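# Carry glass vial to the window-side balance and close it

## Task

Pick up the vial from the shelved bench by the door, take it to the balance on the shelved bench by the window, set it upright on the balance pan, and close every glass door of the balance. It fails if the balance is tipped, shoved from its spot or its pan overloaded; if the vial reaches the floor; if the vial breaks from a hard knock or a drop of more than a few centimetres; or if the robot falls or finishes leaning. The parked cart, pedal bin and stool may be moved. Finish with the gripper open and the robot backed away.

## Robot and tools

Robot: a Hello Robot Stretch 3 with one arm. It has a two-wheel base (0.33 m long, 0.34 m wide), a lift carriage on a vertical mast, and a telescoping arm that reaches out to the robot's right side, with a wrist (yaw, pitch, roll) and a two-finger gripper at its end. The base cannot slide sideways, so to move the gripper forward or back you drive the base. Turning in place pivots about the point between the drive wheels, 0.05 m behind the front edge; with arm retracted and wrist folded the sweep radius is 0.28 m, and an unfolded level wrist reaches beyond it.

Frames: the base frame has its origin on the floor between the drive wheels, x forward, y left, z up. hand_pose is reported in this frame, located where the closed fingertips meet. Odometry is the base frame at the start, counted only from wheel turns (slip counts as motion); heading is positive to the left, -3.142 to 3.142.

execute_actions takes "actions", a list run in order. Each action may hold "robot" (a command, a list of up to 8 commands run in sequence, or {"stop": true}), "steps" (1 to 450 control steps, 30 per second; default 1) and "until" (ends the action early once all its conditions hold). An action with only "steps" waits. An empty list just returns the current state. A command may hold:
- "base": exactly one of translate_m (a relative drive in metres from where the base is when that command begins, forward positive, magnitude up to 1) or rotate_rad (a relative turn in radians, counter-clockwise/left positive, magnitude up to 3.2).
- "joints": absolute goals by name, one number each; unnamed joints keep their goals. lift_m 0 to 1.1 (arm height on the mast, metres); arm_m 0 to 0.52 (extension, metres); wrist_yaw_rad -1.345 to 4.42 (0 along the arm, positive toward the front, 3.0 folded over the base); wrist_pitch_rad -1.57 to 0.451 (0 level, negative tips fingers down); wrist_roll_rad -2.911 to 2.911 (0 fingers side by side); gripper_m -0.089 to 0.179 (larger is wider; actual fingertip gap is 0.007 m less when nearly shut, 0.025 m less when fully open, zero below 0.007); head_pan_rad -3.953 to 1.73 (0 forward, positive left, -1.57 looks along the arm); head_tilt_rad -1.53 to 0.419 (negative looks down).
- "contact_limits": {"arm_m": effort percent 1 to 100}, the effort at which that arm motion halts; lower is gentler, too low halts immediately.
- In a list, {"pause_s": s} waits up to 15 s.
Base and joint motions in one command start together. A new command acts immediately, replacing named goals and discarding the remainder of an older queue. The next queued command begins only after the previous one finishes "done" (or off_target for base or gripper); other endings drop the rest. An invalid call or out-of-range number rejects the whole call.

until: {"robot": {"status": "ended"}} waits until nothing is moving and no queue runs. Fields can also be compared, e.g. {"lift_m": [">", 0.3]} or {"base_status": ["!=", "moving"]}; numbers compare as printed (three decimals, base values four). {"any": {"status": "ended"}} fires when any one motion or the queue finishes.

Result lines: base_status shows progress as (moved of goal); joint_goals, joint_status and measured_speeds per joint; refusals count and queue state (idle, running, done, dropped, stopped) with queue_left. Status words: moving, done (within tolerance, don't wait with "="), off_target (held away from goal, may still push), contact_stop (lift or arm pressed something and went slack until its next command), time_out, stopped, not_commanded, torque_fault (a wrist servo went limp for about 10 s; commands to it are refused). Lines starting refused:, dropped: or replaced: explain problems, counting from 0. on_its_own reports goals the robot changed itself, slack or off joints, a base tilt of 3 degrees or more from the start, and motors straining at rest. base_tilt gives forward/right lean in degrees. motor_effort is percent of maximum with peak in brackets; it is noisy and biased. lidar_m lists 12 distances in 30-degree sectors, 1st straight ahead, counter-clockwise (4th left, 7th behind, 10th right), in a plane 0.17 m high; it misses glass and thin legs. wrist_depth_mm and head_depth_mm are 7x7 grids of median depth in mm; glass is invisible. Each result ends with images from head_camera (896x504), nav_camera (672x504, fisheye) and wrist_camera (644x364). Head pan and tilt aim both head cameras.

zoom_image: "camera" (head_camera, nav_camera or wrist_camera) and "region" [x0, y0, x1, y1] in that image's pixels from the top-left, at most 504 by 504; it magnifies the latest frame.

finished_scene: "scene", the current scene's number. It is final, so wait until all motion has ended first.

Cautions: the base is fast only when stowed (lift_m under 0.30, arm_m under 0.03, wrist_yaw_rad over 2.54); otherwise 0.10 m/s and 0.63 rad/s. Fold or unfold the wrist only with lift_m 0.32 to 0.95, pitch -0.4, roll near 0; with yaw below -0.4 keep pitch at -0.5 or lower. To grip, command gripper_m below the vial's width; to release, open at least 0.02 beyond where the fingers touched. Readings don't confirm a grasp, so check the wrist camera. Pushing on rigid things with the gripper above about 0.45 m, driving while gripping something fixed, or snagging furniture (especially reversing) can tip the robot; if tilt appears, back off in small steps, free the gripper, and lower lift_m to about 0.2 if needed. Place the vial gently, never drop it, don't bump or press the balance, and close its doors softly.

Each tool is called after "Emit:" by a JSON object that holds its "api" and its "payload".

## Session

Emit:
{"api": "execute_actions", "payload": {"actions": []}}

Scene clock: 0.00 s.
robot.base_odometry: x=+0.000 y=+0.000 heading=+0.000 (m, m, rad; robot's odometry frame)
robot.turned_by_wheels: +0.000 (rad since the last result)
robot.turned_by_imu: +0.000 (rad since the last result)
robot.base_tilt: forward=+0.3 right=-0.7 (deg)
robot.lidar_m: 1.93 1.78 1.81 1.54 1.96 1.44 1.67 0.93 0.94 1.17 1.90 2.03
robot.head_depth_mm: 1893 2842 2970 3008 3053 2976 2104 / 1874 2833 3241 3247 3190 3118 2231 / 1872 2795 2943 2944 2985 2964 2216 / 1857 2654 2693 2707 2704 2661 2234 / 1849 2402 2008 1978 1997 1989 1964 / 1835 1889 1851 1849 1836 1831 1833 / 1842 1771 1734 1731 1718 1713 1719
robot.base_status: not_commanded
robot.joint_positions: lift_m=+0.521 arm_m=+0.001 wrist_yaw_rad=+2.852 wrist_pitch_rad=-0.310 wrist_roll_rad=+0.008 gripper_m=+0.037 head_pan_rad=+0.018 head_tilt_rad=-0.018
robot.joint_goals: lift_m=+0.521 arm_m=+0.001 wrist_yaw_rad=+2.852 wrist_pitch_rad=-0.310 wrist_roll_rad=+0.008 gripper_m=+0.037 head_pan_rad=+0.018 head_tilt_rad=-0.018
robot.joint_status: lift_m=not_commanded arm_m=not_commanded wrist_yaw_rad=not_commanded wrist_pitch_rad=not_commanded wrist_roll_rad=not_commanded gripper_m=not_commanded head_pan_rad=not_commanded head_tilt_rad=not_commanded
robot.measured_speeds: translate_m=+0.000 rotate_rad=+0.000 lift_m=+0.000 arm_m=+0.000 wrist_yaw_rad=+0.000 wrist_pitch_rad=+0.000 wrist_roll_rad=+0.000 head_pan_rad=+0.000 head_tilt_rad=+0.000
robot: refusals=0 queue=idle queue_left=0
robot.motor_effort: left_wheel=+1 right_wheel=+0 lift_m=+37 arm_m=-2 wrist_yaw_rad=+0 wrist_pitch_rad=+7 wrist_roll_rad=+0 gripper_m=+0 head_pan_rad=+0 head_tilt_rad=+2 (%)
robot.hand_pose: x=+0.0462 y=+0.0811 z=+0.5587 quat_wxyz=(+0.209, +0.710, +0.007, +0.673) (m; robot's base frame)
robot.wrist_depth_mm: - - - - - - - / - - - - - - - / - - - - - - - / - - - - - - - / - - - - - - 987 / 856 852 870 821 787 822 803 / 721 726 717 705 698 697 693
pictures: head_camera (sideways: a quarter turn clockwise sets it upright), nav_camera (sideways: a quarter turn counterclockwise sets it upright), wrist_camera
Images, in order (width x height): head_camera 896x504, nav_camera 672x504, wrist_camera 644x364.

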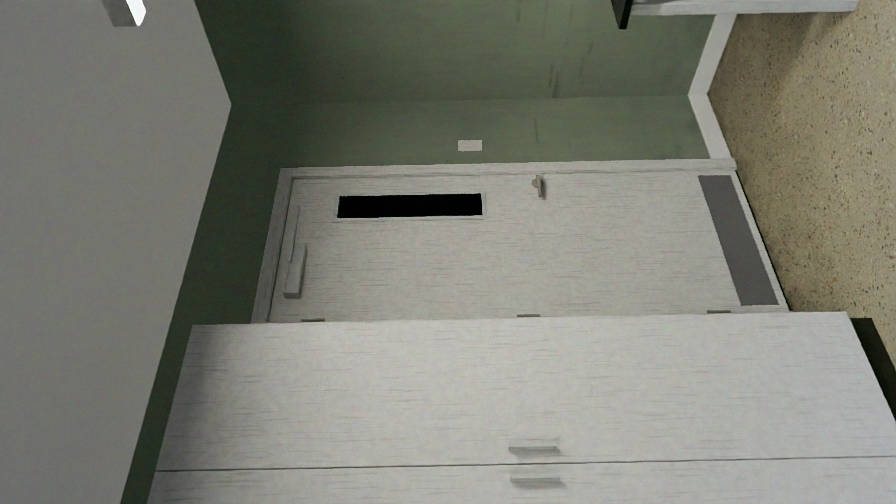

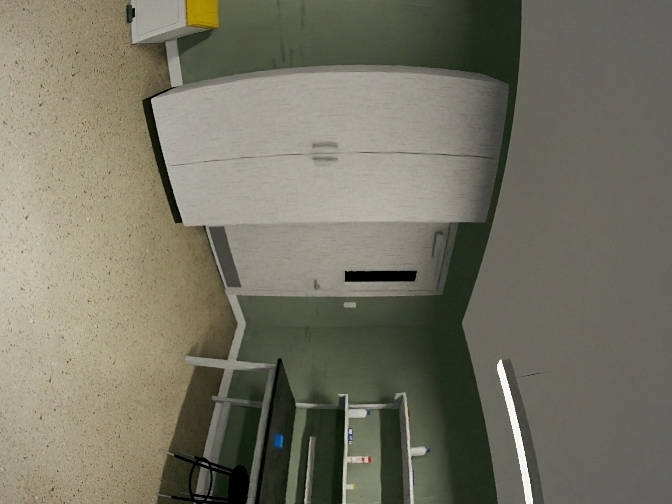

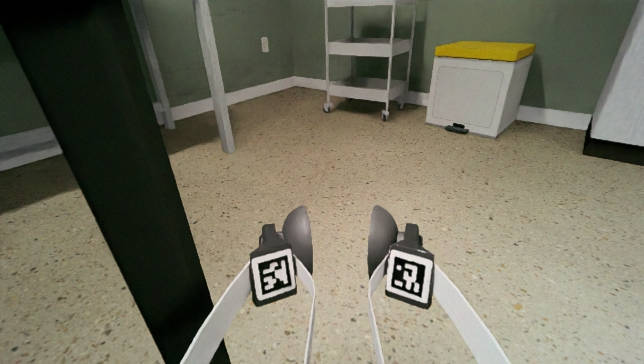

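Emit:
{"api": "execute_actions", "payload": {"actions": [{"robot":{"joints":{"head_pan_rad":-0.75,"head_tilt_rad":-0.3,"lift_m":0.28,"wrist_yaw_rad":2.65}},"steps":100,"until":{"robot":{"head_pan_rad_status":"done"}}}]}}

Emit:
{"api": "execute_actions", "payload": {"actions": [{"robot":{"joints":{"head_pan_rad":-3.85,"head_tilt_rad":-0.3}},"steps":100,"until":{"robot":{"status":"ended"}}}]}}

Scene clock: 3.23 s.
robot.base_odometry: x=+0.000 y=+0.000 heading=+0.000 (m, m, rad; robot's odometry frame)
robot.turned_by_wheels: +0.000 (rad since the last result)
robot.turned_by_imu: +0.000 (rad since the last result)
robot.base_tilt: forward=+0.3 right=-0.7 (deg)
robot.lidar_m: 1.93 1.78 1.81 1.54 1.96 1.44 1.66 0.93 0.94 1.17 1.89 2.03
robot.head_depth_mm: 2247 2364 2447 2572 2655 1977 1536 / 2260 2376 2508 2183 2629 1995 1537 / 2292 2412 2570 2483 2666 2016 1545 / 2323 2465 2580 2235 2697 2012 1553 / 2386 2507 2624 2570 2774 2014 1564 / 2429 2566 2694 2586 2839 2022 1571 / 2470 2547 2713 2732 2895 2040 1568
robot.base_status: not_commanded
robot.joint_positions: lift_m=+0.441 arm_m=+0.001 wrist_yaw_rad=+2.653 wrist_pitch_rad=-0.310 wrist_roll_rad=+0.008 gripper_m=+0.037 head_pan_rad=-0.743 head_tilt_rad=-0.296
robot.joint_goals: lift_m=+0.280 arm_m=+0.001 wrist_yaw_rad=+2.650 wrist_pitch_rad=-0.310 wrist_roll_rad=+0.008 gripper_m=+0.037 head_pan_rad=-0.750 head_tilt_rad=-0.300
robot.joint_status: lift_m=moving arm_m=not_commanded wrist_yaw_rad=moving wrist_pitch_rad=not_commanded wrist_roll_rad=not_commanded gripper_m=not_commanded head_pan_rad=done head_tilt_rad=done
robot.measured_speeds: translate_m=+0.000 rotate_rad=+0.000 lift_m=-0.110 arm_m=+0.000 wrist_yaw_rad=+0.000 wrist_pitch_rad=+0.000 wrist_roll_rad=+0.000 head_pan_rad=+0.000 head_tilt_rad=+0.000
robot: refusals=0 queue=running queue_left=0
robot.motor_effort: left_wheel=+0(1) right_wheel=+0(0) lift_m=+26(35) arm_m=-2(1) wrist_yaw_rad=+0(5) wrist_pitch_rad=+7(6) wrist_roll_rad=+1(0) gripper_m=+0(0) head_pan_rad=-5(60) head_tilt_rad=-1(19) (%)
robot.hand_pose: x=+0.0899 y=+0.0632 z=+0.4787 quat_wxyz=(+0.275, +0.707, -0.064, +0.649) (m; robot's base frame)
robot.wrist_depth_mm: - - - - - - - / - - - - - - - / - - - - - - - / - - - - - - - / - 953 936 896 926 887 874 / - 754 757 731 682 721 720 / - 635 631 626 615 608 600
pictures: head_camera (sideways: a quarter turn clockwise sets it upright), nav_camera (sideways: a quarter turn counterclockwise sets it upright), wrist_camera
Images, in order (width x height): head_camera 896x504, nav_camera 672x504, wrist_camera 644x364.

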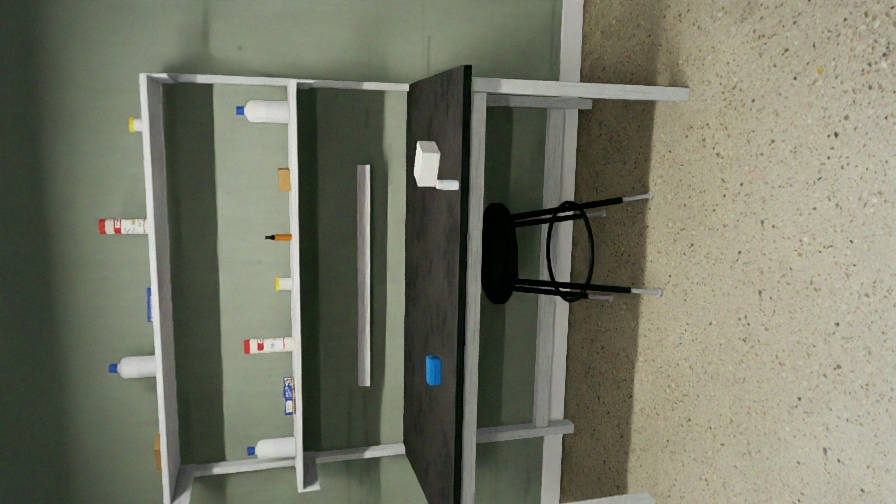

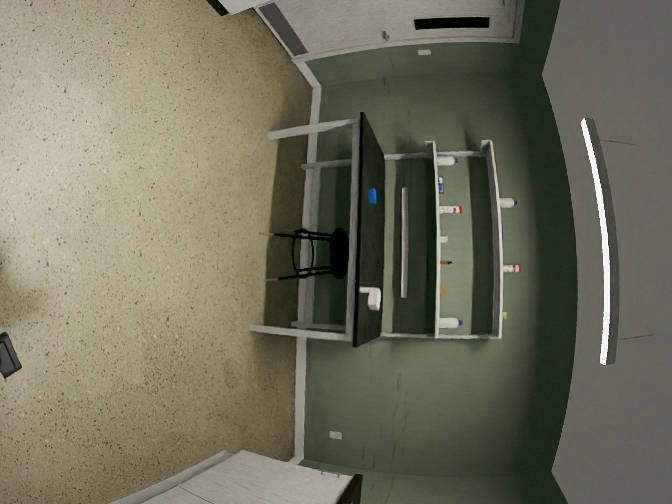

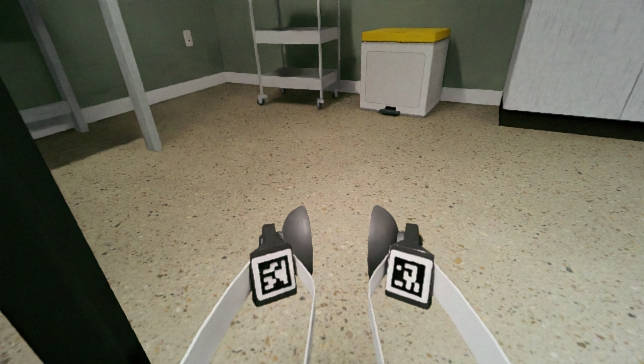

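Scene clock: 5.20 s.
robot.base_odometry: x=+0.000 y=+0.000 heading=+0.000 (m, m, rad; robot's odometry frame)
robot.turned_by_wheels: +0.000 (rad since the last result)
robot.turned_by_imu: +0.000 (rad since the last result)
robot.base_tilt: forward=+0.4 right=-0.7 (deg)
robot.lidar_m: 1.93 1.78 1.81 1.54 1.96 1.43 1.67 0.93 0.94 1.17 1.89 2.27
robot.head_depth_mm: - - - - - - - / 1745 1842 1954 1433 2167 1992 1536 / 1800 1883 1987 1600 2228 2003 1552 / 1831 1927 2061 1635 2267 1987 1564 / 1864 1960 2062 1638 2340 1933 1560 / 1943 2030 2147 2235 2418 1943 1559 / 1971 2093 2197 2338 2464 2036 1574
robot.base_status: not_commanded
robot.joint_positions: lift_m=+0.280 arm_m=+0.001 wrist_yaw_rad=+2.652 wrist_pitch_rad=-0.311 wrist_roll_rad=+0.008 gripper_m=+0.037 head_pan_rad=-3.843 head_tilt_rad=-0.296
robot.joint_goals: lift_m=+0.280 arm_m=+0.001 wrist_yaw_rad=+2.650 wrist_pitch_rad=-0.311 wrist_roll_rad=+0.008 gripper_m=+0.037 head_pan_rad=-3.850 head_tilt_rad=-0.300
robot.joint_status: lift_m=done arm_m=not_commanded wrist_yaw_rad=done wrist_pitch_rad=not_commanded wrist_roll_rad=not_commanded gripper_m=not_commanded head_pan_rad=done head_tilt_rad=done
robot.measured_speeds: translate_m=+0.000 rotate_rad=+0.000 lift_m=+0.000 arm_m=+0.000 wrist_yaw_rad=+0.000 wrist_pitch_rad=+0.000 wrist_roll_rad=+0.000 head_pan_rad=+0.000 head_tilt_rad=+0.000
robot: refusals=0 queue=done queue_left=0
robot.motor_effort: left_wheel=+0(1) right_wheel=+1(0) lift_m=+26(25) arm_m=-1(1) wrist_yaw_rad=-2(2) wrist_pitch_rad=+6(6) wrist_roll_rad=+1(1) gripper_m=+1(0) head_pan_rad=-4(62) head_tilt_rad=-2(1) (%)
robot.hand_pose: x=+0.0899 y=+0.0631 z=+0.3178 quat_wxyz=(+0.275, +0.707, -0.064, +0.649) (m; robot's base frame)
robot.wrist_depth_mm: - - - - - - - / - - - - - - - / - - - - - - - / 936 897 868 851 837 827 804 / - 673 669 656 676 636 628 / - 548 544 524 497 524 522 / - 475 482 452 442 443 437
pictures: head_camera (sideways: a quarter turn clockwise sets it upright), nav_camera (sideways: a quarter turn counterclockwise sets it upright), wrist_camera
Images, in order (width x height): head_camera 896x504, nav_camera 672x504, wrist_camera 644x364.

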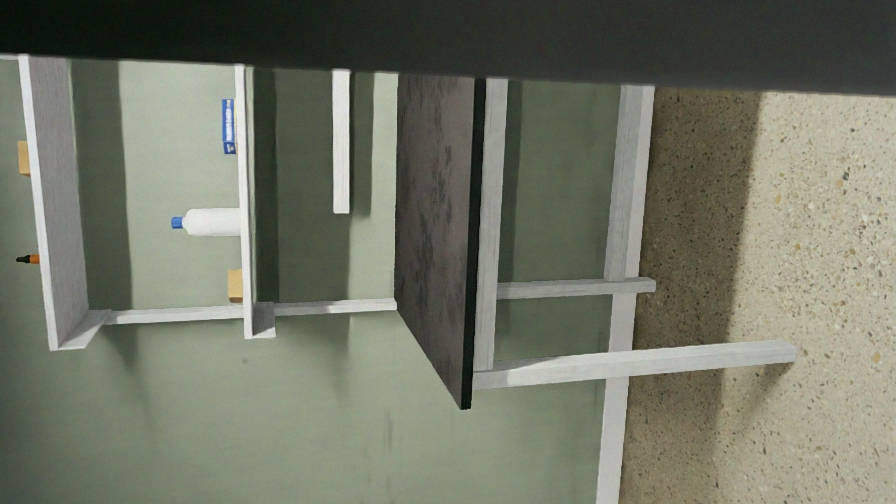

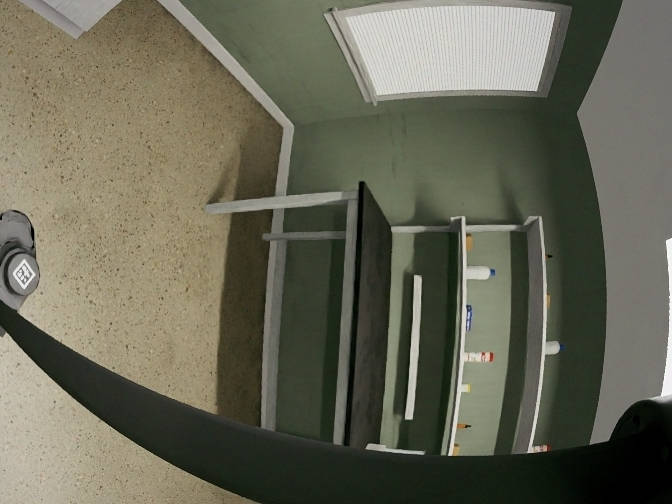

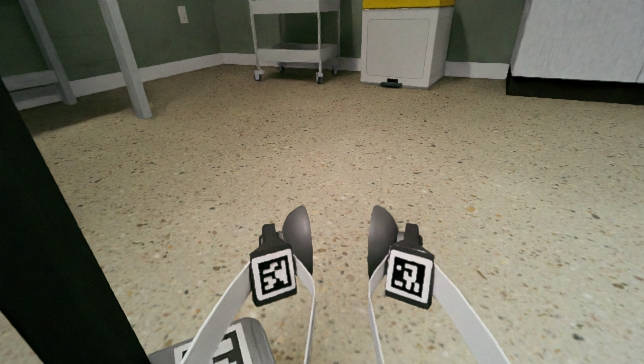

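Emit:
{"api": "execute_actions", "payload": {"actions": [{"robot":{"base":{"rotate_rad":-0.8},"joints":{"head_pan_rad":-3.7,"head_tilt_rad":-0.3}},"steps":100,"until":{"robot":{"status":"ended"}}}]}}

Scene clock: 9.60 s.
robot.base_odometry: x=+0.000 y=+0.000 heading=-0.800 (m, m, rad; robot's odometry frame)
robot.turned_by_wheels: -0.800 (rad since the last result)
robot.turned_by_imu: -0.802 (rad since the last result)
robot.base_tilt: forward=+0.2 right=-0.6 (deg)
robot.lidar_m: 1.90 2.27 1.80 1.78 2.03 1.54 1.96 1.43 0.95 0.93 1.00 1.49
robot.head_depth_mm: 2403 2540 2648 2856 2798 1973 1544 / 2282 2392 2534 2684 2732 1983 1541 / 2159 2275 2379 1601 2507 1920 1539 / 2041 2136 1864 1543 2434 2021 1555 / 1923 2021 2120 1657 2333 2029 1565 / 1829 1933 2032 1492 2221 2023 1565 / 1768 1846 1929 1508 2123 2010 1581
robot.base_status: done (rotate_rad -0.7999 of -0.8000)
robot.joint_positions: lift_m=+0.280 arm_m=+0.001 wrist_yaw_rad=+2.652 wrist_pitch_rad=-0.311 wrist_roll_rad=+0.008 gripper_m=+0.037 head_pan_rad=-3.707 head_tilt_rad=-0.297
robot.joint_goals: lift_m=+0.280 arm_m=+0.001 wrist_yaw_rad=+2.650 wrist_pitch_rad=-0.311 wrist_roll_rad=+0.008 gripper_m=+0.037 head_pan_rad=-3.700 head_tilt_rad=-0.300
robot.joint_status: lift_m=done arm_m=not_commanded wrist_yaw_rad=done wrist_pitch_rad=not_commanded wrist_roll_rad=not_commanded gripper_m=not_commanded head_pan_rad=done head_tilt_rad=done
robot.measured_speeds: translate_m=+0.000 rotate_rad=+0.000 lift_m=+0.000 arm_m=+0.000 wrist_yaw_rad=+0.000 wrist_pitch_rad=+0.000 wrist_roll_rad=+0.000 head_pan_rad=+0.000 head_tilt_rad=+0.000
robot: refusals=0 queue=done queue_left=0
robot.motor_effort: left_wheel=+2(9) right_wheel=-2(9) lift_m=+27(27) arm_m=-2(2) wrist_yaw_rad=-2(2) wrist_pitch_rad=+7(7) wrist_roll_rad=+1(1) gripper_m=+0(0) head_pan_rad=+6(24) head_tilt_rad=-1(1) (%)
robot.hand_pose: x=+0.0900 y=+0.0631 z=+0.3177 quat_wxyz=(+0.276, +0.707, -0.064, +0.648) (m; robot's base frame)
robot.wrist_depth_mm: - - - - - - - / - - - - - - - / - - - - - - - / 937 887 872 860 840 811 791 / - 674 661 652 668 636 632 / - 549 547 523 490 524 514 / - 479 486 450 446 445 438
pictures: head_camera (sideways: a quarter turn clockwise sets it upright), nav_camera (sideways: a quarter turn counterclockwise sets it upright), wrist_camera
Images, in order (width x height): head_camera 896x504, nav_camera 672x504, wrist_camera 644x364.

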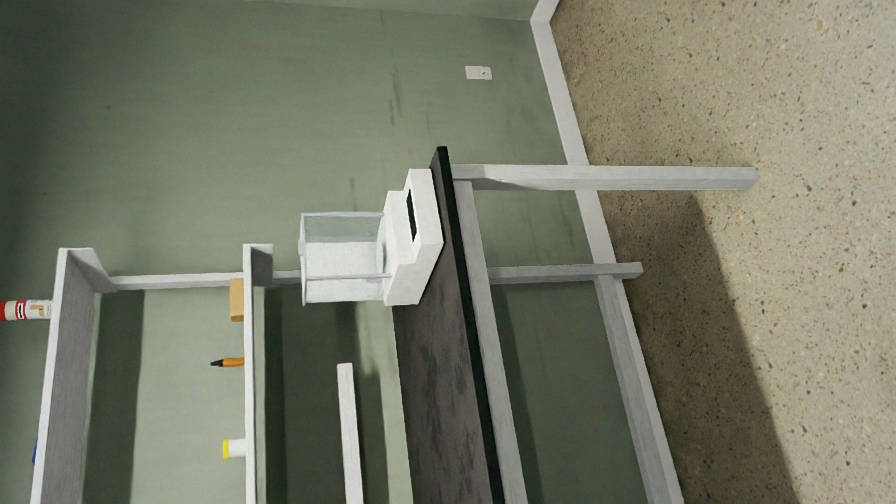

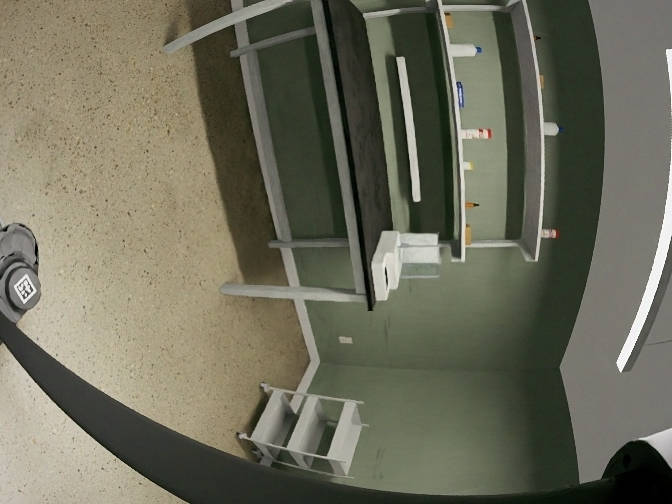

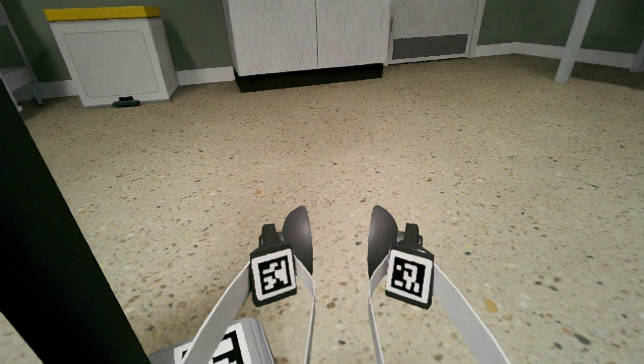

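Emit:
{"api": "zoom_image", "payload": {"camera": "head_camera", "region": [280, 180, 430, 330]}}

Region (280, 180, 430, 330) of head_camera's 896x504 image, scaled by 3.360, with more detail than that image has.

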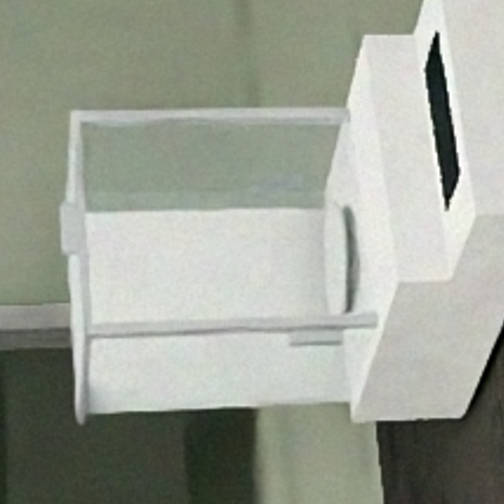

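Emit:
{"api": "execute_actions", "payload": {"actions": [{"robot":{"base":{"translate_m":1.0},"joints":{"head_pan_rad":-1.57,"head_tilt_rad":-0.75,"wrist_pitch_rad":-0.12,"wrist_roll_rad":0,"gripper_m":0.095}},"steps":300,"until":{"robot":{"translate_m":[">",0.6]}}},{"robot":[{"base":{"translate_m":0.78}},{"base":{"rotate_rad":1.458},"joints":{"lift_m":0.8}}],"steps":450,"until":{"robot":{"lift_m":[">",0.55]}}},{"robot":{"joints":{"wrist_yaw_rad":0}},"steps":400,"until":{"robot":{"status":"ended"}}}]}}

Scene clock: 25.90 s.
robot.base_odometry: x=+0.963 y=-0.991 heading=+0.658 (m, m, rad; robot's odometry frame)
robot.turned_by_wheels: +1.458 (rad since the last result)
robot.turned_by_imu: +1.470 (rad since the last result)
robot.base_tilt: forward=+0.3 right=-0.7 (deg)
robot.lidar_m: 1.64 1.69 2.35 2.75 1.54 1.12 1.08 1.74 0.60 0.69 0.69 1.21
robot.head_depth_mm: 1084 1219 1014 788 835 1008 - / 1100 1219 1019 791 1458 1363 - / 1097 1225 1023 795 1472 - - / 1093 1232 1029 798 915 1313 1150 / 1091 1232 1036 804 1486 1331 1171 / 1088 1223 1045 807 935 1314 1172 / 1089 1227 1048 814 989 1355 1176
robot.base_status: done (rotate_rad +1.4579 of +1.4580)
robot.joint_positions: lift_m=+0.800 arm_m=+0.001 wrist_yaw_rad=+0.003 wrist_pitch_rad=-0.142 wrist_roll_rad=+0.006 gripper_m=+0.095 head_pan_rad=-1.577 head_tilt_rad=-0.741
robot.joint_goals: lift_m=+0.800 arm_m=+0.001 wrist_yaw_rad=+0.000 wrist_pitch_rad=-0.120 wrist_roll_rad=+0.000 gripper_m=+0.095 head_pan_rad=-1.570 head_tilt_rad=-0.750
robot.joint_status: lift_m=done arm_m=not_commanded wrist_yaw_rad=done wrist_pitch_rad=done wrist_roll_rad=done gripper_m=done head_pan_rad=done head_tilt_rad=done
robot.measured_speeds: translate_m=+0.000 rotate_rad=+0.000 lift_m=+0.000 arm_m=+0.000 wrist_yaw_rad=+0.000 wrist_pitch_rad=+0.000 wrist_roll_rad=+0.000 head_pan_rad=+0.000 head_tilt_rad=+0.000
robot: refusals=0 queue=done queue_left=0
robot.motor_effort: left_wheel=-1(10) right_wheel=+3(10) lift_m=+46(48) arm_m=-2(1) wrist_yaw_rad=-2(1) wrist_pitch_rad=+9(10) wrist_roll_rad=-4(4) gripper_m=+0(99) head_pan_rad=+5(60) head_tilt_rad=-3(25) (%)
robot.hand_pose: x=-0.0208 y=-0.3960 z=+0.8783 quat_wxyz=(+0.703, +0.051, -0.707, -0.050) (m; robot's base frame)
robot.wrist_depth_mm: 987 989 962 938 936 903 902 / - - 994 978 983 960 944 / - - - - - - - / 609 606 586 544 517 560 - / 412 403 427 372 391 388 383 / 329 322 337 315 301 302 292 / - - 539 - - - 338
pictures: head_camera (sideways: a quarter turn clockwise sets it upright), nav_camera (sideways: a quarter turn counterclockwise sets it upright), wrist_camera
Images, in order (width x height): head_camera 896x504, nav_camera 672x504, wrist_camera 644x364.

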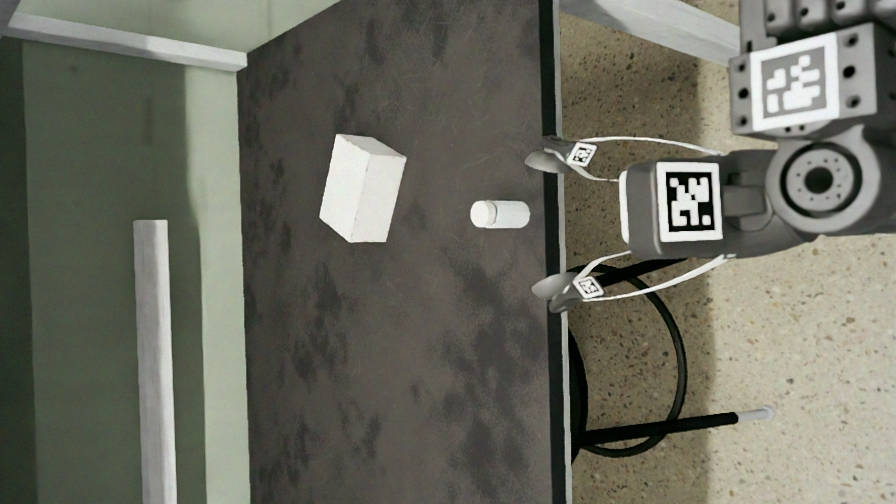

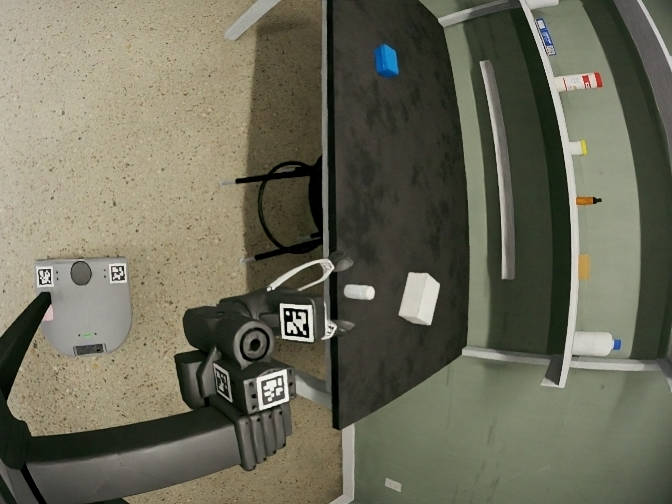

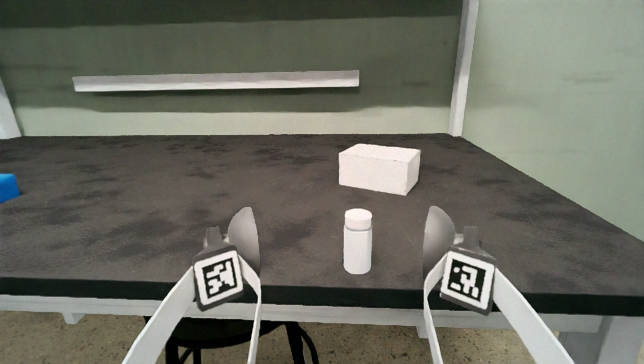

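Emit:
{"api": "execute_actions", "payload": {"actions": [{"robot":[{"base":{"translate_m":-0.018},"joints":{"lift_m":0.716,"arm_m":0.05}},{"joints":{"arm_m":0.125}}],"steps":400,"until":{"robot":{"status":"ended"}}}]}}

Scene clock: 31.43 s.
robot.base_odometry: x=+0.949 y=-1.002 heading=+0.658 (m, m, rad; robot's odometry frame)
robot.turned_by_wheels: +0.000 (rad since the last result)
robot.turned_by_imu: +0.000 (rad since the last result)
robot.base_tilt: forward=+0.3 right=-0.7 (deg)
robot.lidar_m: 1.67 1.70 2.38 2.77 1.51 1.10 1.06 1.72 0.59 0.70 0.71 1.22
robot.head_depth_mm: 1069 1216 1056 789 796 1282 - / 1096 1216 1017 792 761 - 1137 / 1097 1229 1026 796 1136 - 1168 / 1097 1238 1030 801 709 1319 1159 / 1089 1229 1036 801 1155 1344 1168 / 1087 1233 1045 808 941 1355 1174 / 1089 1228 1050 813 999 1329 1178
robot.base_status: done (translate_m -0.0180 of -0.0180)
robot.joint_positions: lift_m=+0.716 arm_m=+0.125 wrist_yaw_rad=+0.002 wrist_pitch_rad=-0.142 wrist_roll_rad=+0.006 gripper_m=+0.095 head_pan_rad=-1.577 head_tilt_rad=-0.741
robot.joint_goals: lift_m=+0.716 arm_m=+0.125 wrist_yaw_rad=+0.000 wrist_pitch_rad=-0.120 wrist_roll_rad=+0.000 gripper_m=+0.095 head_pan_rad=-1.570 head_tilt_rad=-0.750
robot.joint_status: lift_m=done arm_m=done wrist_yaw_rad=done wrist_pitch_rad=done wrist_roll_rad=done gripper_m=done head_pan_rad=done head_tilt_rad=done
robot.measured_speeds: translate_m=+0.000 rotate_rad=+0.000 lift_m=+0.000 arm_m=+0.000 wrist_yaw_rad=+0.000 wrist_pitch_rad=+0.000 wrist_roll_rad=+0.000 head_pan_rad=+0.000 head_tilt_rad=+0.000
robot: refusals=0 queue=done queue_left=0
robot.motor_effort: left_wheel=-1(4) right_wheel=+3(6) lift_m=+27(45) arm_m=+3(3) wrist_yaw_rad=-1(2) wrist_pitch_rad=+9(9) wrist_roll_rad=-4(4) gripper_m=+1(1) head_pan_rad=+5(5) head_tilt_rad=-3(3) (%)
robot.hand_pose: x=-0.0211 y=-0.5200 z=+0.7950 quat_wxyz=(+0.703, +0.051, -0.707, -0.050) (m; robot's base frame)
robot.wrist_depth_mm: 850 839 850 827 813 795 797 / 919 903 892 883 871 848 832 / 690 667 648 466 391 586 881 / 353 347 340 284 328 322 319 / 237 234 247 171 226 223 220 / 178 177 166 171 172 174 169 / 233 171 166 160 157 153 148
pictures: head_camera (sideways: a quarter turn clockwise sets it upright), nav_camera (sideways: a quarter turn counterclockwise sets it upright), wrist_camera
Images, in order (width x height): head_camera 896x504, nav_camera 672x504, wrist_camera 644x364.

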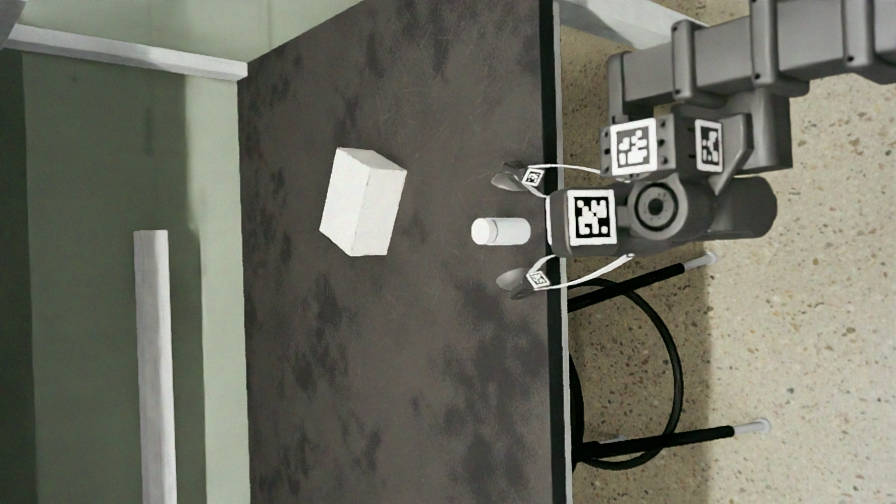

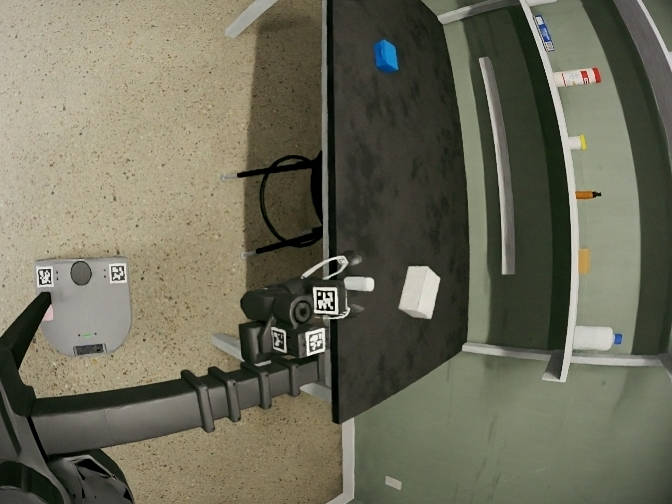

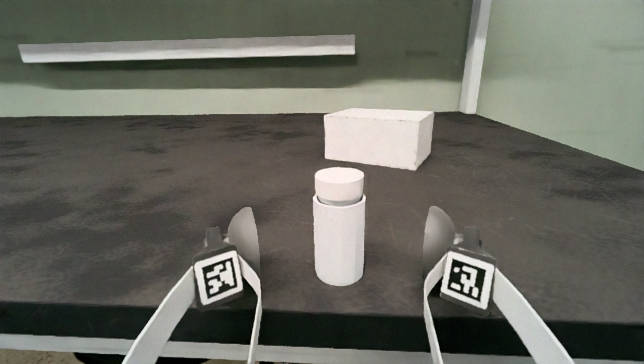

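Emit:
{"api": "execute_actions", "payload": {"actions": [{"robot":[{"joints":{"arm_m":0.138,"lift_m":0.713}},{"joints":{"gripper_m":-0.01}},{"joints":{"lift_m":0.733}}],"steps":400,"until":{"robot":{"status":"ended"}}}]}}

Scene clock: 35.73 s.
robot.base_odometry: x=+0.949 y=-1.002 heading=+0.658 (m, m, rad; robot's odometry frame)
robot.turned_by_wheels: +0.000 (rad since the last result)
robot.turned_by_imu: +0.000 (rad since the last result)
robot.base_tilt: forward=+0.3 right=-0.7 (deg)
robot.lidar_m: 1.67 1.70 2.38 2.77 1.51 1.10 1.06 1.72 0.59 0.70 0.71 1.22
robot.head_depth_mm: 1065 1221 1051 787 764 - - / 1101 1220 1014 791 702 - 1157 / 1096 1224 1026 796 705 - 1161 / 1093 1234 1032 799 1259 1308 1167 / 1092 1231 1038 804 1129 1353 1168 / 1091 1227 1043 805 941 1349 1170 / 1084 1222 1048 812 1003 1325 1176
robot.base_status: done (translate_m -0.0180 of -0.0180)
robot.joint_positions: lift_m=+0.733 arm_m=+0.138 wrist_yaw_rad=+0.002 wrist_pitch_rad=-0.142 wrist_roll_rad=+0.006 gripper_m=-0.009 head_pan_rad=-1.577 head_tilt_rad=-0.741
robot.joint_goals: lift_m=+0.733 arm_m=+0.138 wrist_yaw_rad=+0.000 wrist_pitch_rad=-0.120 wrist_roll_rad=+0.000 gripper_m=-0.010 head_pan_rad=-1.570 head_tilt_rad=-0.750
robot.joint_status: lift_m=done arm_m=done wrist_yaw_rad=done wrist_pitch_rad=done wrist_roll_rad=done gripper_m=done head_pan_rad=done head_tilt_rad=done
robot.measured_speeds: translate_m=+0.000 rotate_rad=+0.000 lift_m=+0.000 arm_m=+0.000 wrist_yaw_rad=+0.000 wrist_pitch_rad=+0.000 wrist_roll_rad=+0.000 head_pan_rad=+0.000 head_tilt_rad=+0.000
robot: refusals=0 queue=done queue_left=0
robot.motor_effort: left_wheel=-1(1) right_wheel=+3(3) lift_m=+46(49) arm_m=+3(5) wrist_yaw_rad=-1(1) wrist_pitch_rad=+9(9) wrist_roll_rad=-4(4) gripper_m=-16(98) head_pan_rad=+5(4) head_tilt_rad=-3(3) (%)
robot.hand_pose: x=-0.0211 y=-0.5330 z=+0.8113 quat_wxyz=(+0.703, +0.051, -0.707, -0.050) (m; robot's base frame)
robot.wrist_depth_mm: 856 846 829 821 800 799 789 / 911 904 872 863 833 829 817 / 779 768 732 715 581 862 860 / 401 396 387 325 358 366 362 / 269 267 265 149 272 254 250 / 203 201 200 161 191 195 192 / 163 162 160 159 158 157 156
pictures: head_camera (sideways: a quarter turn clockwise sets it upright), nav_camera (sideways: a quarter turn counterclockwise sets it upright), wrist_camera
Images, in order (width x height): head_camera 896x504, nav_camera 672x504, wrist_camera 644x364.

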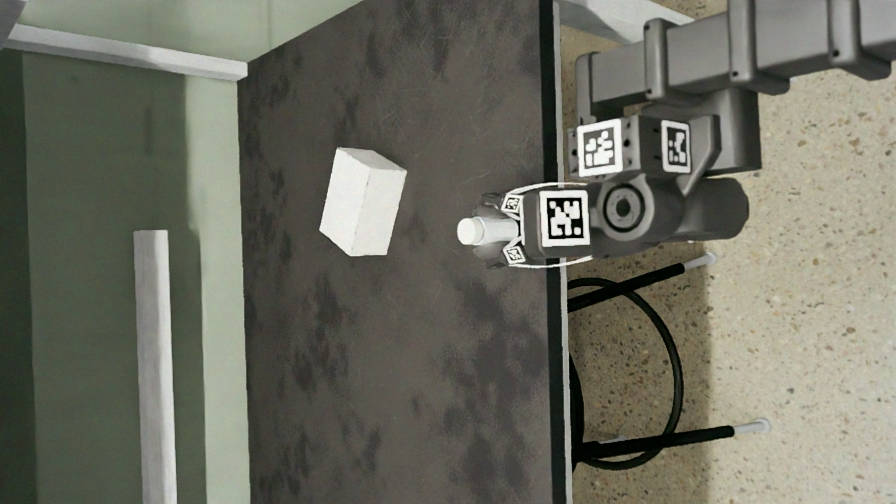

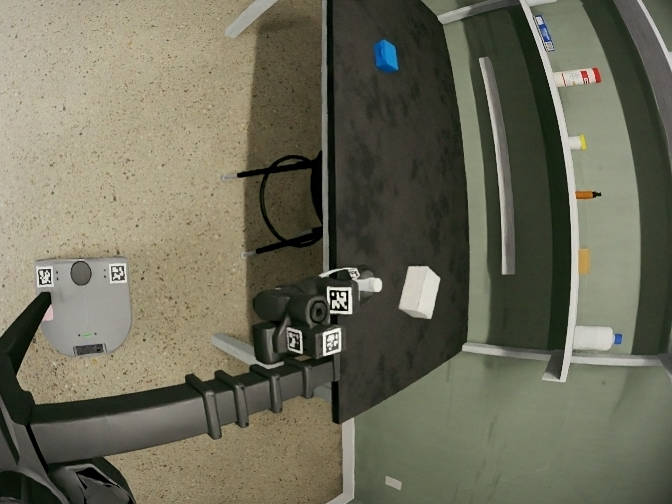

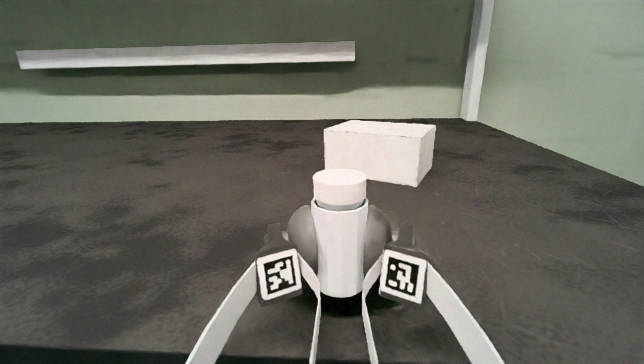

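Emit:
{"api": "execute_actions", "payload": {"actions": [{"robot":[{"joints":{"arm_m":0.0,"lift_m":0.75}},{"joints":{"wrist_yaw_rad":2.65,"head_pan_rad":-3.0,"head_tilt_rad":-0.6,"lift_m":0.28}}],"steps":450,"until":{"robot":{"wrist_yaw_rad":[">",1.5]}}},{"robot":{"base":{"rotate_rad":-1.98}},"steps":300,"until":{"robot":{"status":"ended"}}},{"robot":{"base":{"translate_m":-1.0}},"steps":5},{"steps":200,"until":{"robot":{"translate_m":["<",-0.8]}}},{"robot":{"base":{"translate_m":-1.0}},"steps":5},{"steps":200,"until":{"robot":{"translate_m":["<",-0.8]}}},{"robot":{"base":{"translate_m":-0.8}},"steps":200,"until":{"robot":{"status":"ended"}}}]}}

Scene clock: 58.43 s.
robot.base_odometry: x=+0.355 y=+1.334 heading=-1.322 (m, m, rad; robot's odometry frame)
robot.turned_by_wheels: -1.980 (rad since the last result)
robot.turned_by_imu: -2.000 (rad since the last result)
robot.base_tilt: forward=+0.4 right=-0.7 (deg)
robot.lidar_m: 3.00 1.88 0.90 0.75 0.63 0.65 1.29 1.12 0.51 1.72 2.13 2.19
robot.head_depth_mm: 1204 1337 1513 1711 1761 1462 1223 / 1174 1294 1461 1648 1797 1463 1229 / 1135 1253 1402 1591 1737 1467 1230 / 1106 1222 1349 1527 1694 1474 1238 / 1072 1180 1304 1464 1645 1472 1237 / 1048 1144 1266 1407 1596 1488 1246 / 1019 1114 1222 1365 1496 1446 1253
robot.base_status: done (translate_m -0.8000 of -0.8000)
robot.joint_positions: lift_m=+0.280 arm_m=+0.001 wrist_yaw_rad=+2.648 wrist_pitch_rad=-0.142 wrist_roll_rad=+0.006 gripper_m=-0.009 head_pan_rad=-2.993 head_tilt_rad=-0.605
robot.joint_goals: lift_m=+0.280 arm_m=+0.000 wrist_yaw_rad=+2.650 wrist_pitch_rad=-0.120 wrist_roll_rad=+0.000 gripper_m=-0.010 head_pan_rad=-3.000 head_tilt_rad=-0.600
robot.joint_status: lift_m=done arm_m=done wrist_yaw_rad=done wrist_pitch_rad=done wrist_roll_rad=done gripper_m=done head_pan_rad=done head_tilt_rad=done
robot.measured_speeds: translate_m=+0.000 rotate_rad=+0.000 lift_m=+0.000 arm_m=+0.000 wrist_yaw_rad=+0.000 wrist_pitch_rad=+0.000 wrist_roll_rad=+0.000 head_pan_rad=+0.000 head_tilt_rad=+0.000
robot: refusals=0 queue=done queue_left=0
robot.motor_effort: left_wheel=+2(8) right_wheel=-2(9) lift_m=+28(45) arm_m=-5(6) wrist_yaw_rad=+2(5) wrist_pitch_rad=+9(9) wrist_roll_rad=-4(4) gripper_m=-16(16) head_pan_rad=-6(60) head_tilt_rad=+2(15) (%)
robot.hand_pose: x=+0.0973 y=+0.0745 z=+0.3590 quat_wxyz=(+0.221, +0.698, -0.124, +0.670) (m; robot's base frame)
robot.wrist_depth_mm: 877 - - - - - - / 881 721 896 - - - - / 892 722 852 - - - - / 934 758 902 - - - - / 895 808 856 149 916 859 840 / - 689 674 161 648 651 647 / - 547 542 535 532 528 519
pictures: head_camera (sideways: a quarter turn clockwise sets it upright), nav_camera (sideways: a quarter turn counterclockwise sets it upright), wrist_camera
Images, in order (width x height): head_camera 896x504, nav_camera 672x504, wrist_camera 644x364.

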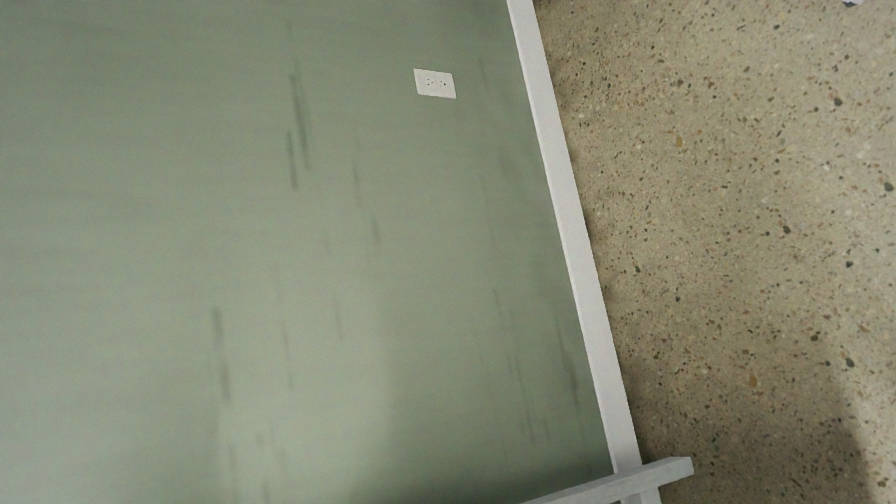

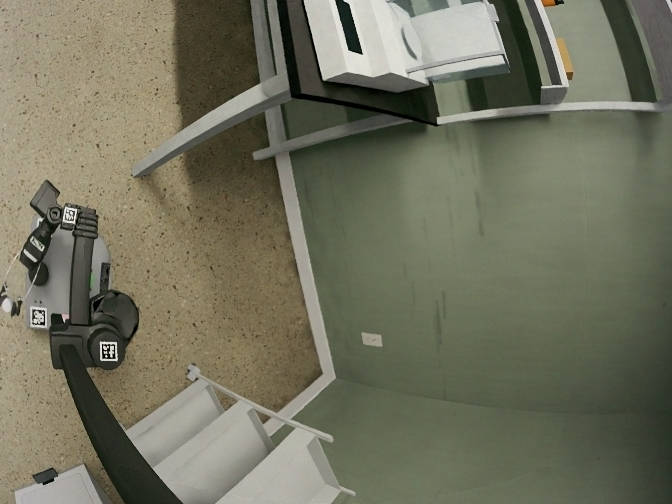

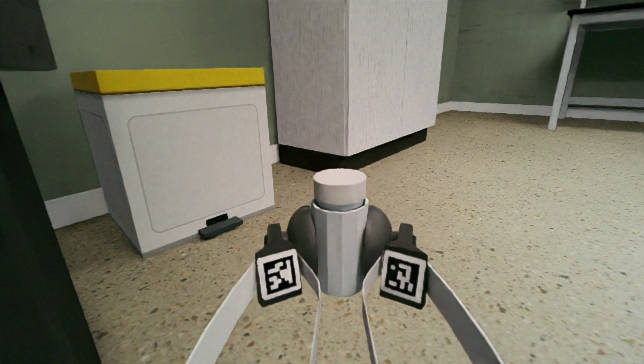

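Emit:
{"api": "execute_actions", "payload": {"actions": [{"robot":[{"base":{"translate_m":-0.765},"joints":{"head_pan_rad":-1.57,"head_tilt_rad":-0.5}},{"base":{"rotate_rad":0.417},"joints":{"lift_m":0.98}}],"steps":450,"until":{"robot":{"lift_m":[">",0.4]}}},{"robot":{"joints":{"wrist_yaw_rad":0}},"steps":400,"until":{"robot":{"status":"ended"}}}]}}

Scene clock: 73.97 s.
robot.base_odometry: x=+0.166 y=+2.076 heading=-0.905 (m, m, rad; robot's odometry frame)
robot.turned_by_wheels: +0.417 (rad since the last result)
robot.turned_by_imu: +0.414 (rad since the last result)
robot.base_tilt: forward=+0.2 right=-0.6 (deg)
robot.lidar_m: 1.73 0.40 0.36 0.82 0.83 0.60 0.58 0.60 0.67 1.69 0.57 3.31
robot.head_depth_mm: 1048 1598 1286 813 644 - - / 1699 2128 1200 778 631 - - / 2441 2647 1124 605 - - - / 2488 2671 1329 619 - - 1295 / 2476 2642 1333 592 606 1592 1313 / 2494 2683 2824 671 598 1462 810 / 2459 2688 2914 2809 602 1485 1316
robot.base_status: done (rotate_rad +0.4169 of +0.4170)
robot.joint_positions: lift_m=+0.980 arm_m=+0.001 wrist_yaw_rad=+0.002 wrist_pitch_rad=-0.142 wrist_roll_rad=+0.006 gripper_m=-0.009 head_pan_rad=-1.577 head_tilt_rad=-0.507
robot.joint_goals: lift_m=+0.980 arm_m=+0.000 wrist_yaw_rad=+0.000 wrist_pitch_rad=-0.120 wrist_roll_rad=+0.000 gripper_m=-0.010 head_pan_rad=-1.570 head_tilt_rad=-0.500
robot.joint_status: lift_m=done arm_m=done wrist_yaw_rad=done wrist_pitch_rad=done wrist_roll_rad=done gripper_m=done head_pan_rad=done head_tilt_rad=done
robot.measured_speeds: translate_m=+0.000 rotate_rad=+0.000 lift_m=+0.000 arm_m=+0.000 wrist_yaw_rad=+0.000 wrist_pitch_rad=+0.000 wrist_roll_rad=+0.000 head_pan_rad=+0.000 head_tilt_rad=+0.000
robot: refusals=0 queue=done queue_left=0
robot.motor_effort: left_wheel=-2(6) right_wheel=+3(11) lift_m=+46(46) arm_m=-5(5) wrist_yaw_rad=-1(2) wrist_pitch_rad=+9(9) wrist_roll_rad=-4(3) gripper_m=-16(17) head_pan_rad=+4(59) head_tilt_rad=+3(12) (%)
robot.hand_pose: x=-0.0209 y=-0.3962 z=+1.0583 quat_wxyz=(+0.704, +0.051, -0.707, -0.050) (m; robot's base frame)
robot.wrist_depth_mm: - - - - - - 660 / - - - - 457 935 603 / - - - - 513 939 662 / - - 415 330 408 639 607 / - - 342 149 421 440 434 / - 349 345 161 331 338 332 / - - 399 373 363 348 344
pictures: head_camera (sideways: a quarter turn clockwise sets it upright), nav_camera (sideways: a quarter turn counterclockwise sets it upright), wrist_camera
Images, in order (width x height): head_camera 896x504, nav_camera 672x504, wrist_camera 644x364.

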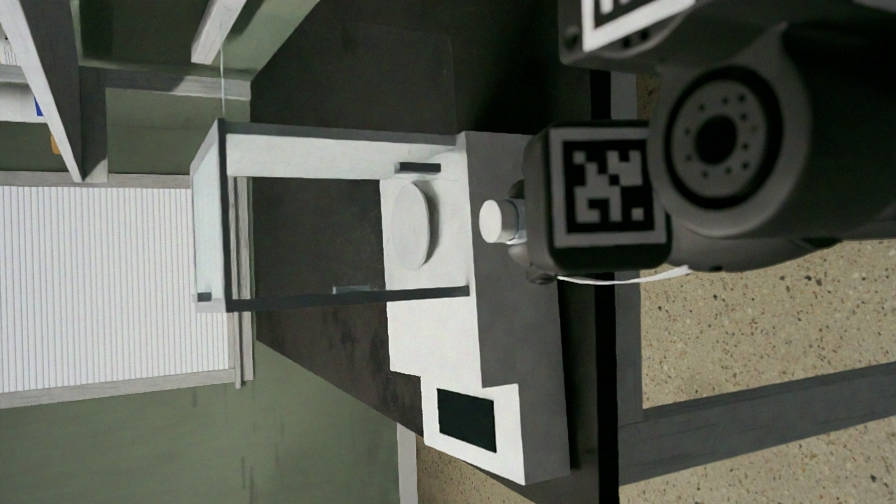

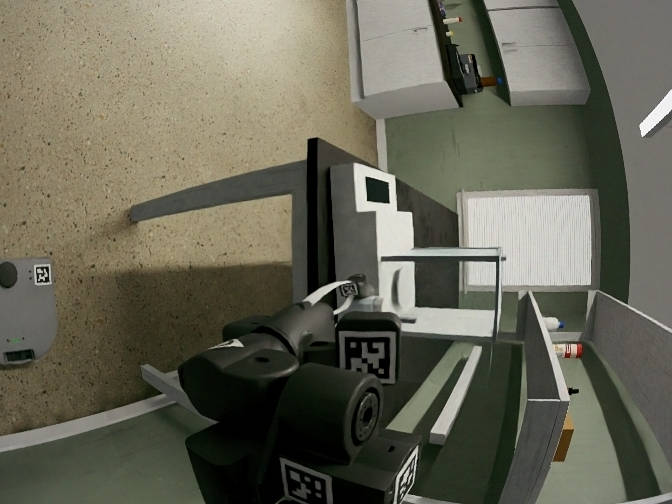

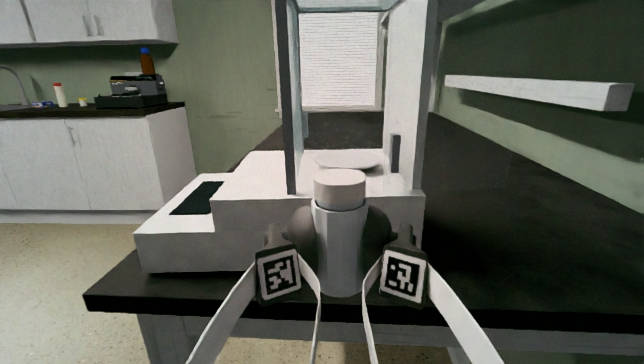

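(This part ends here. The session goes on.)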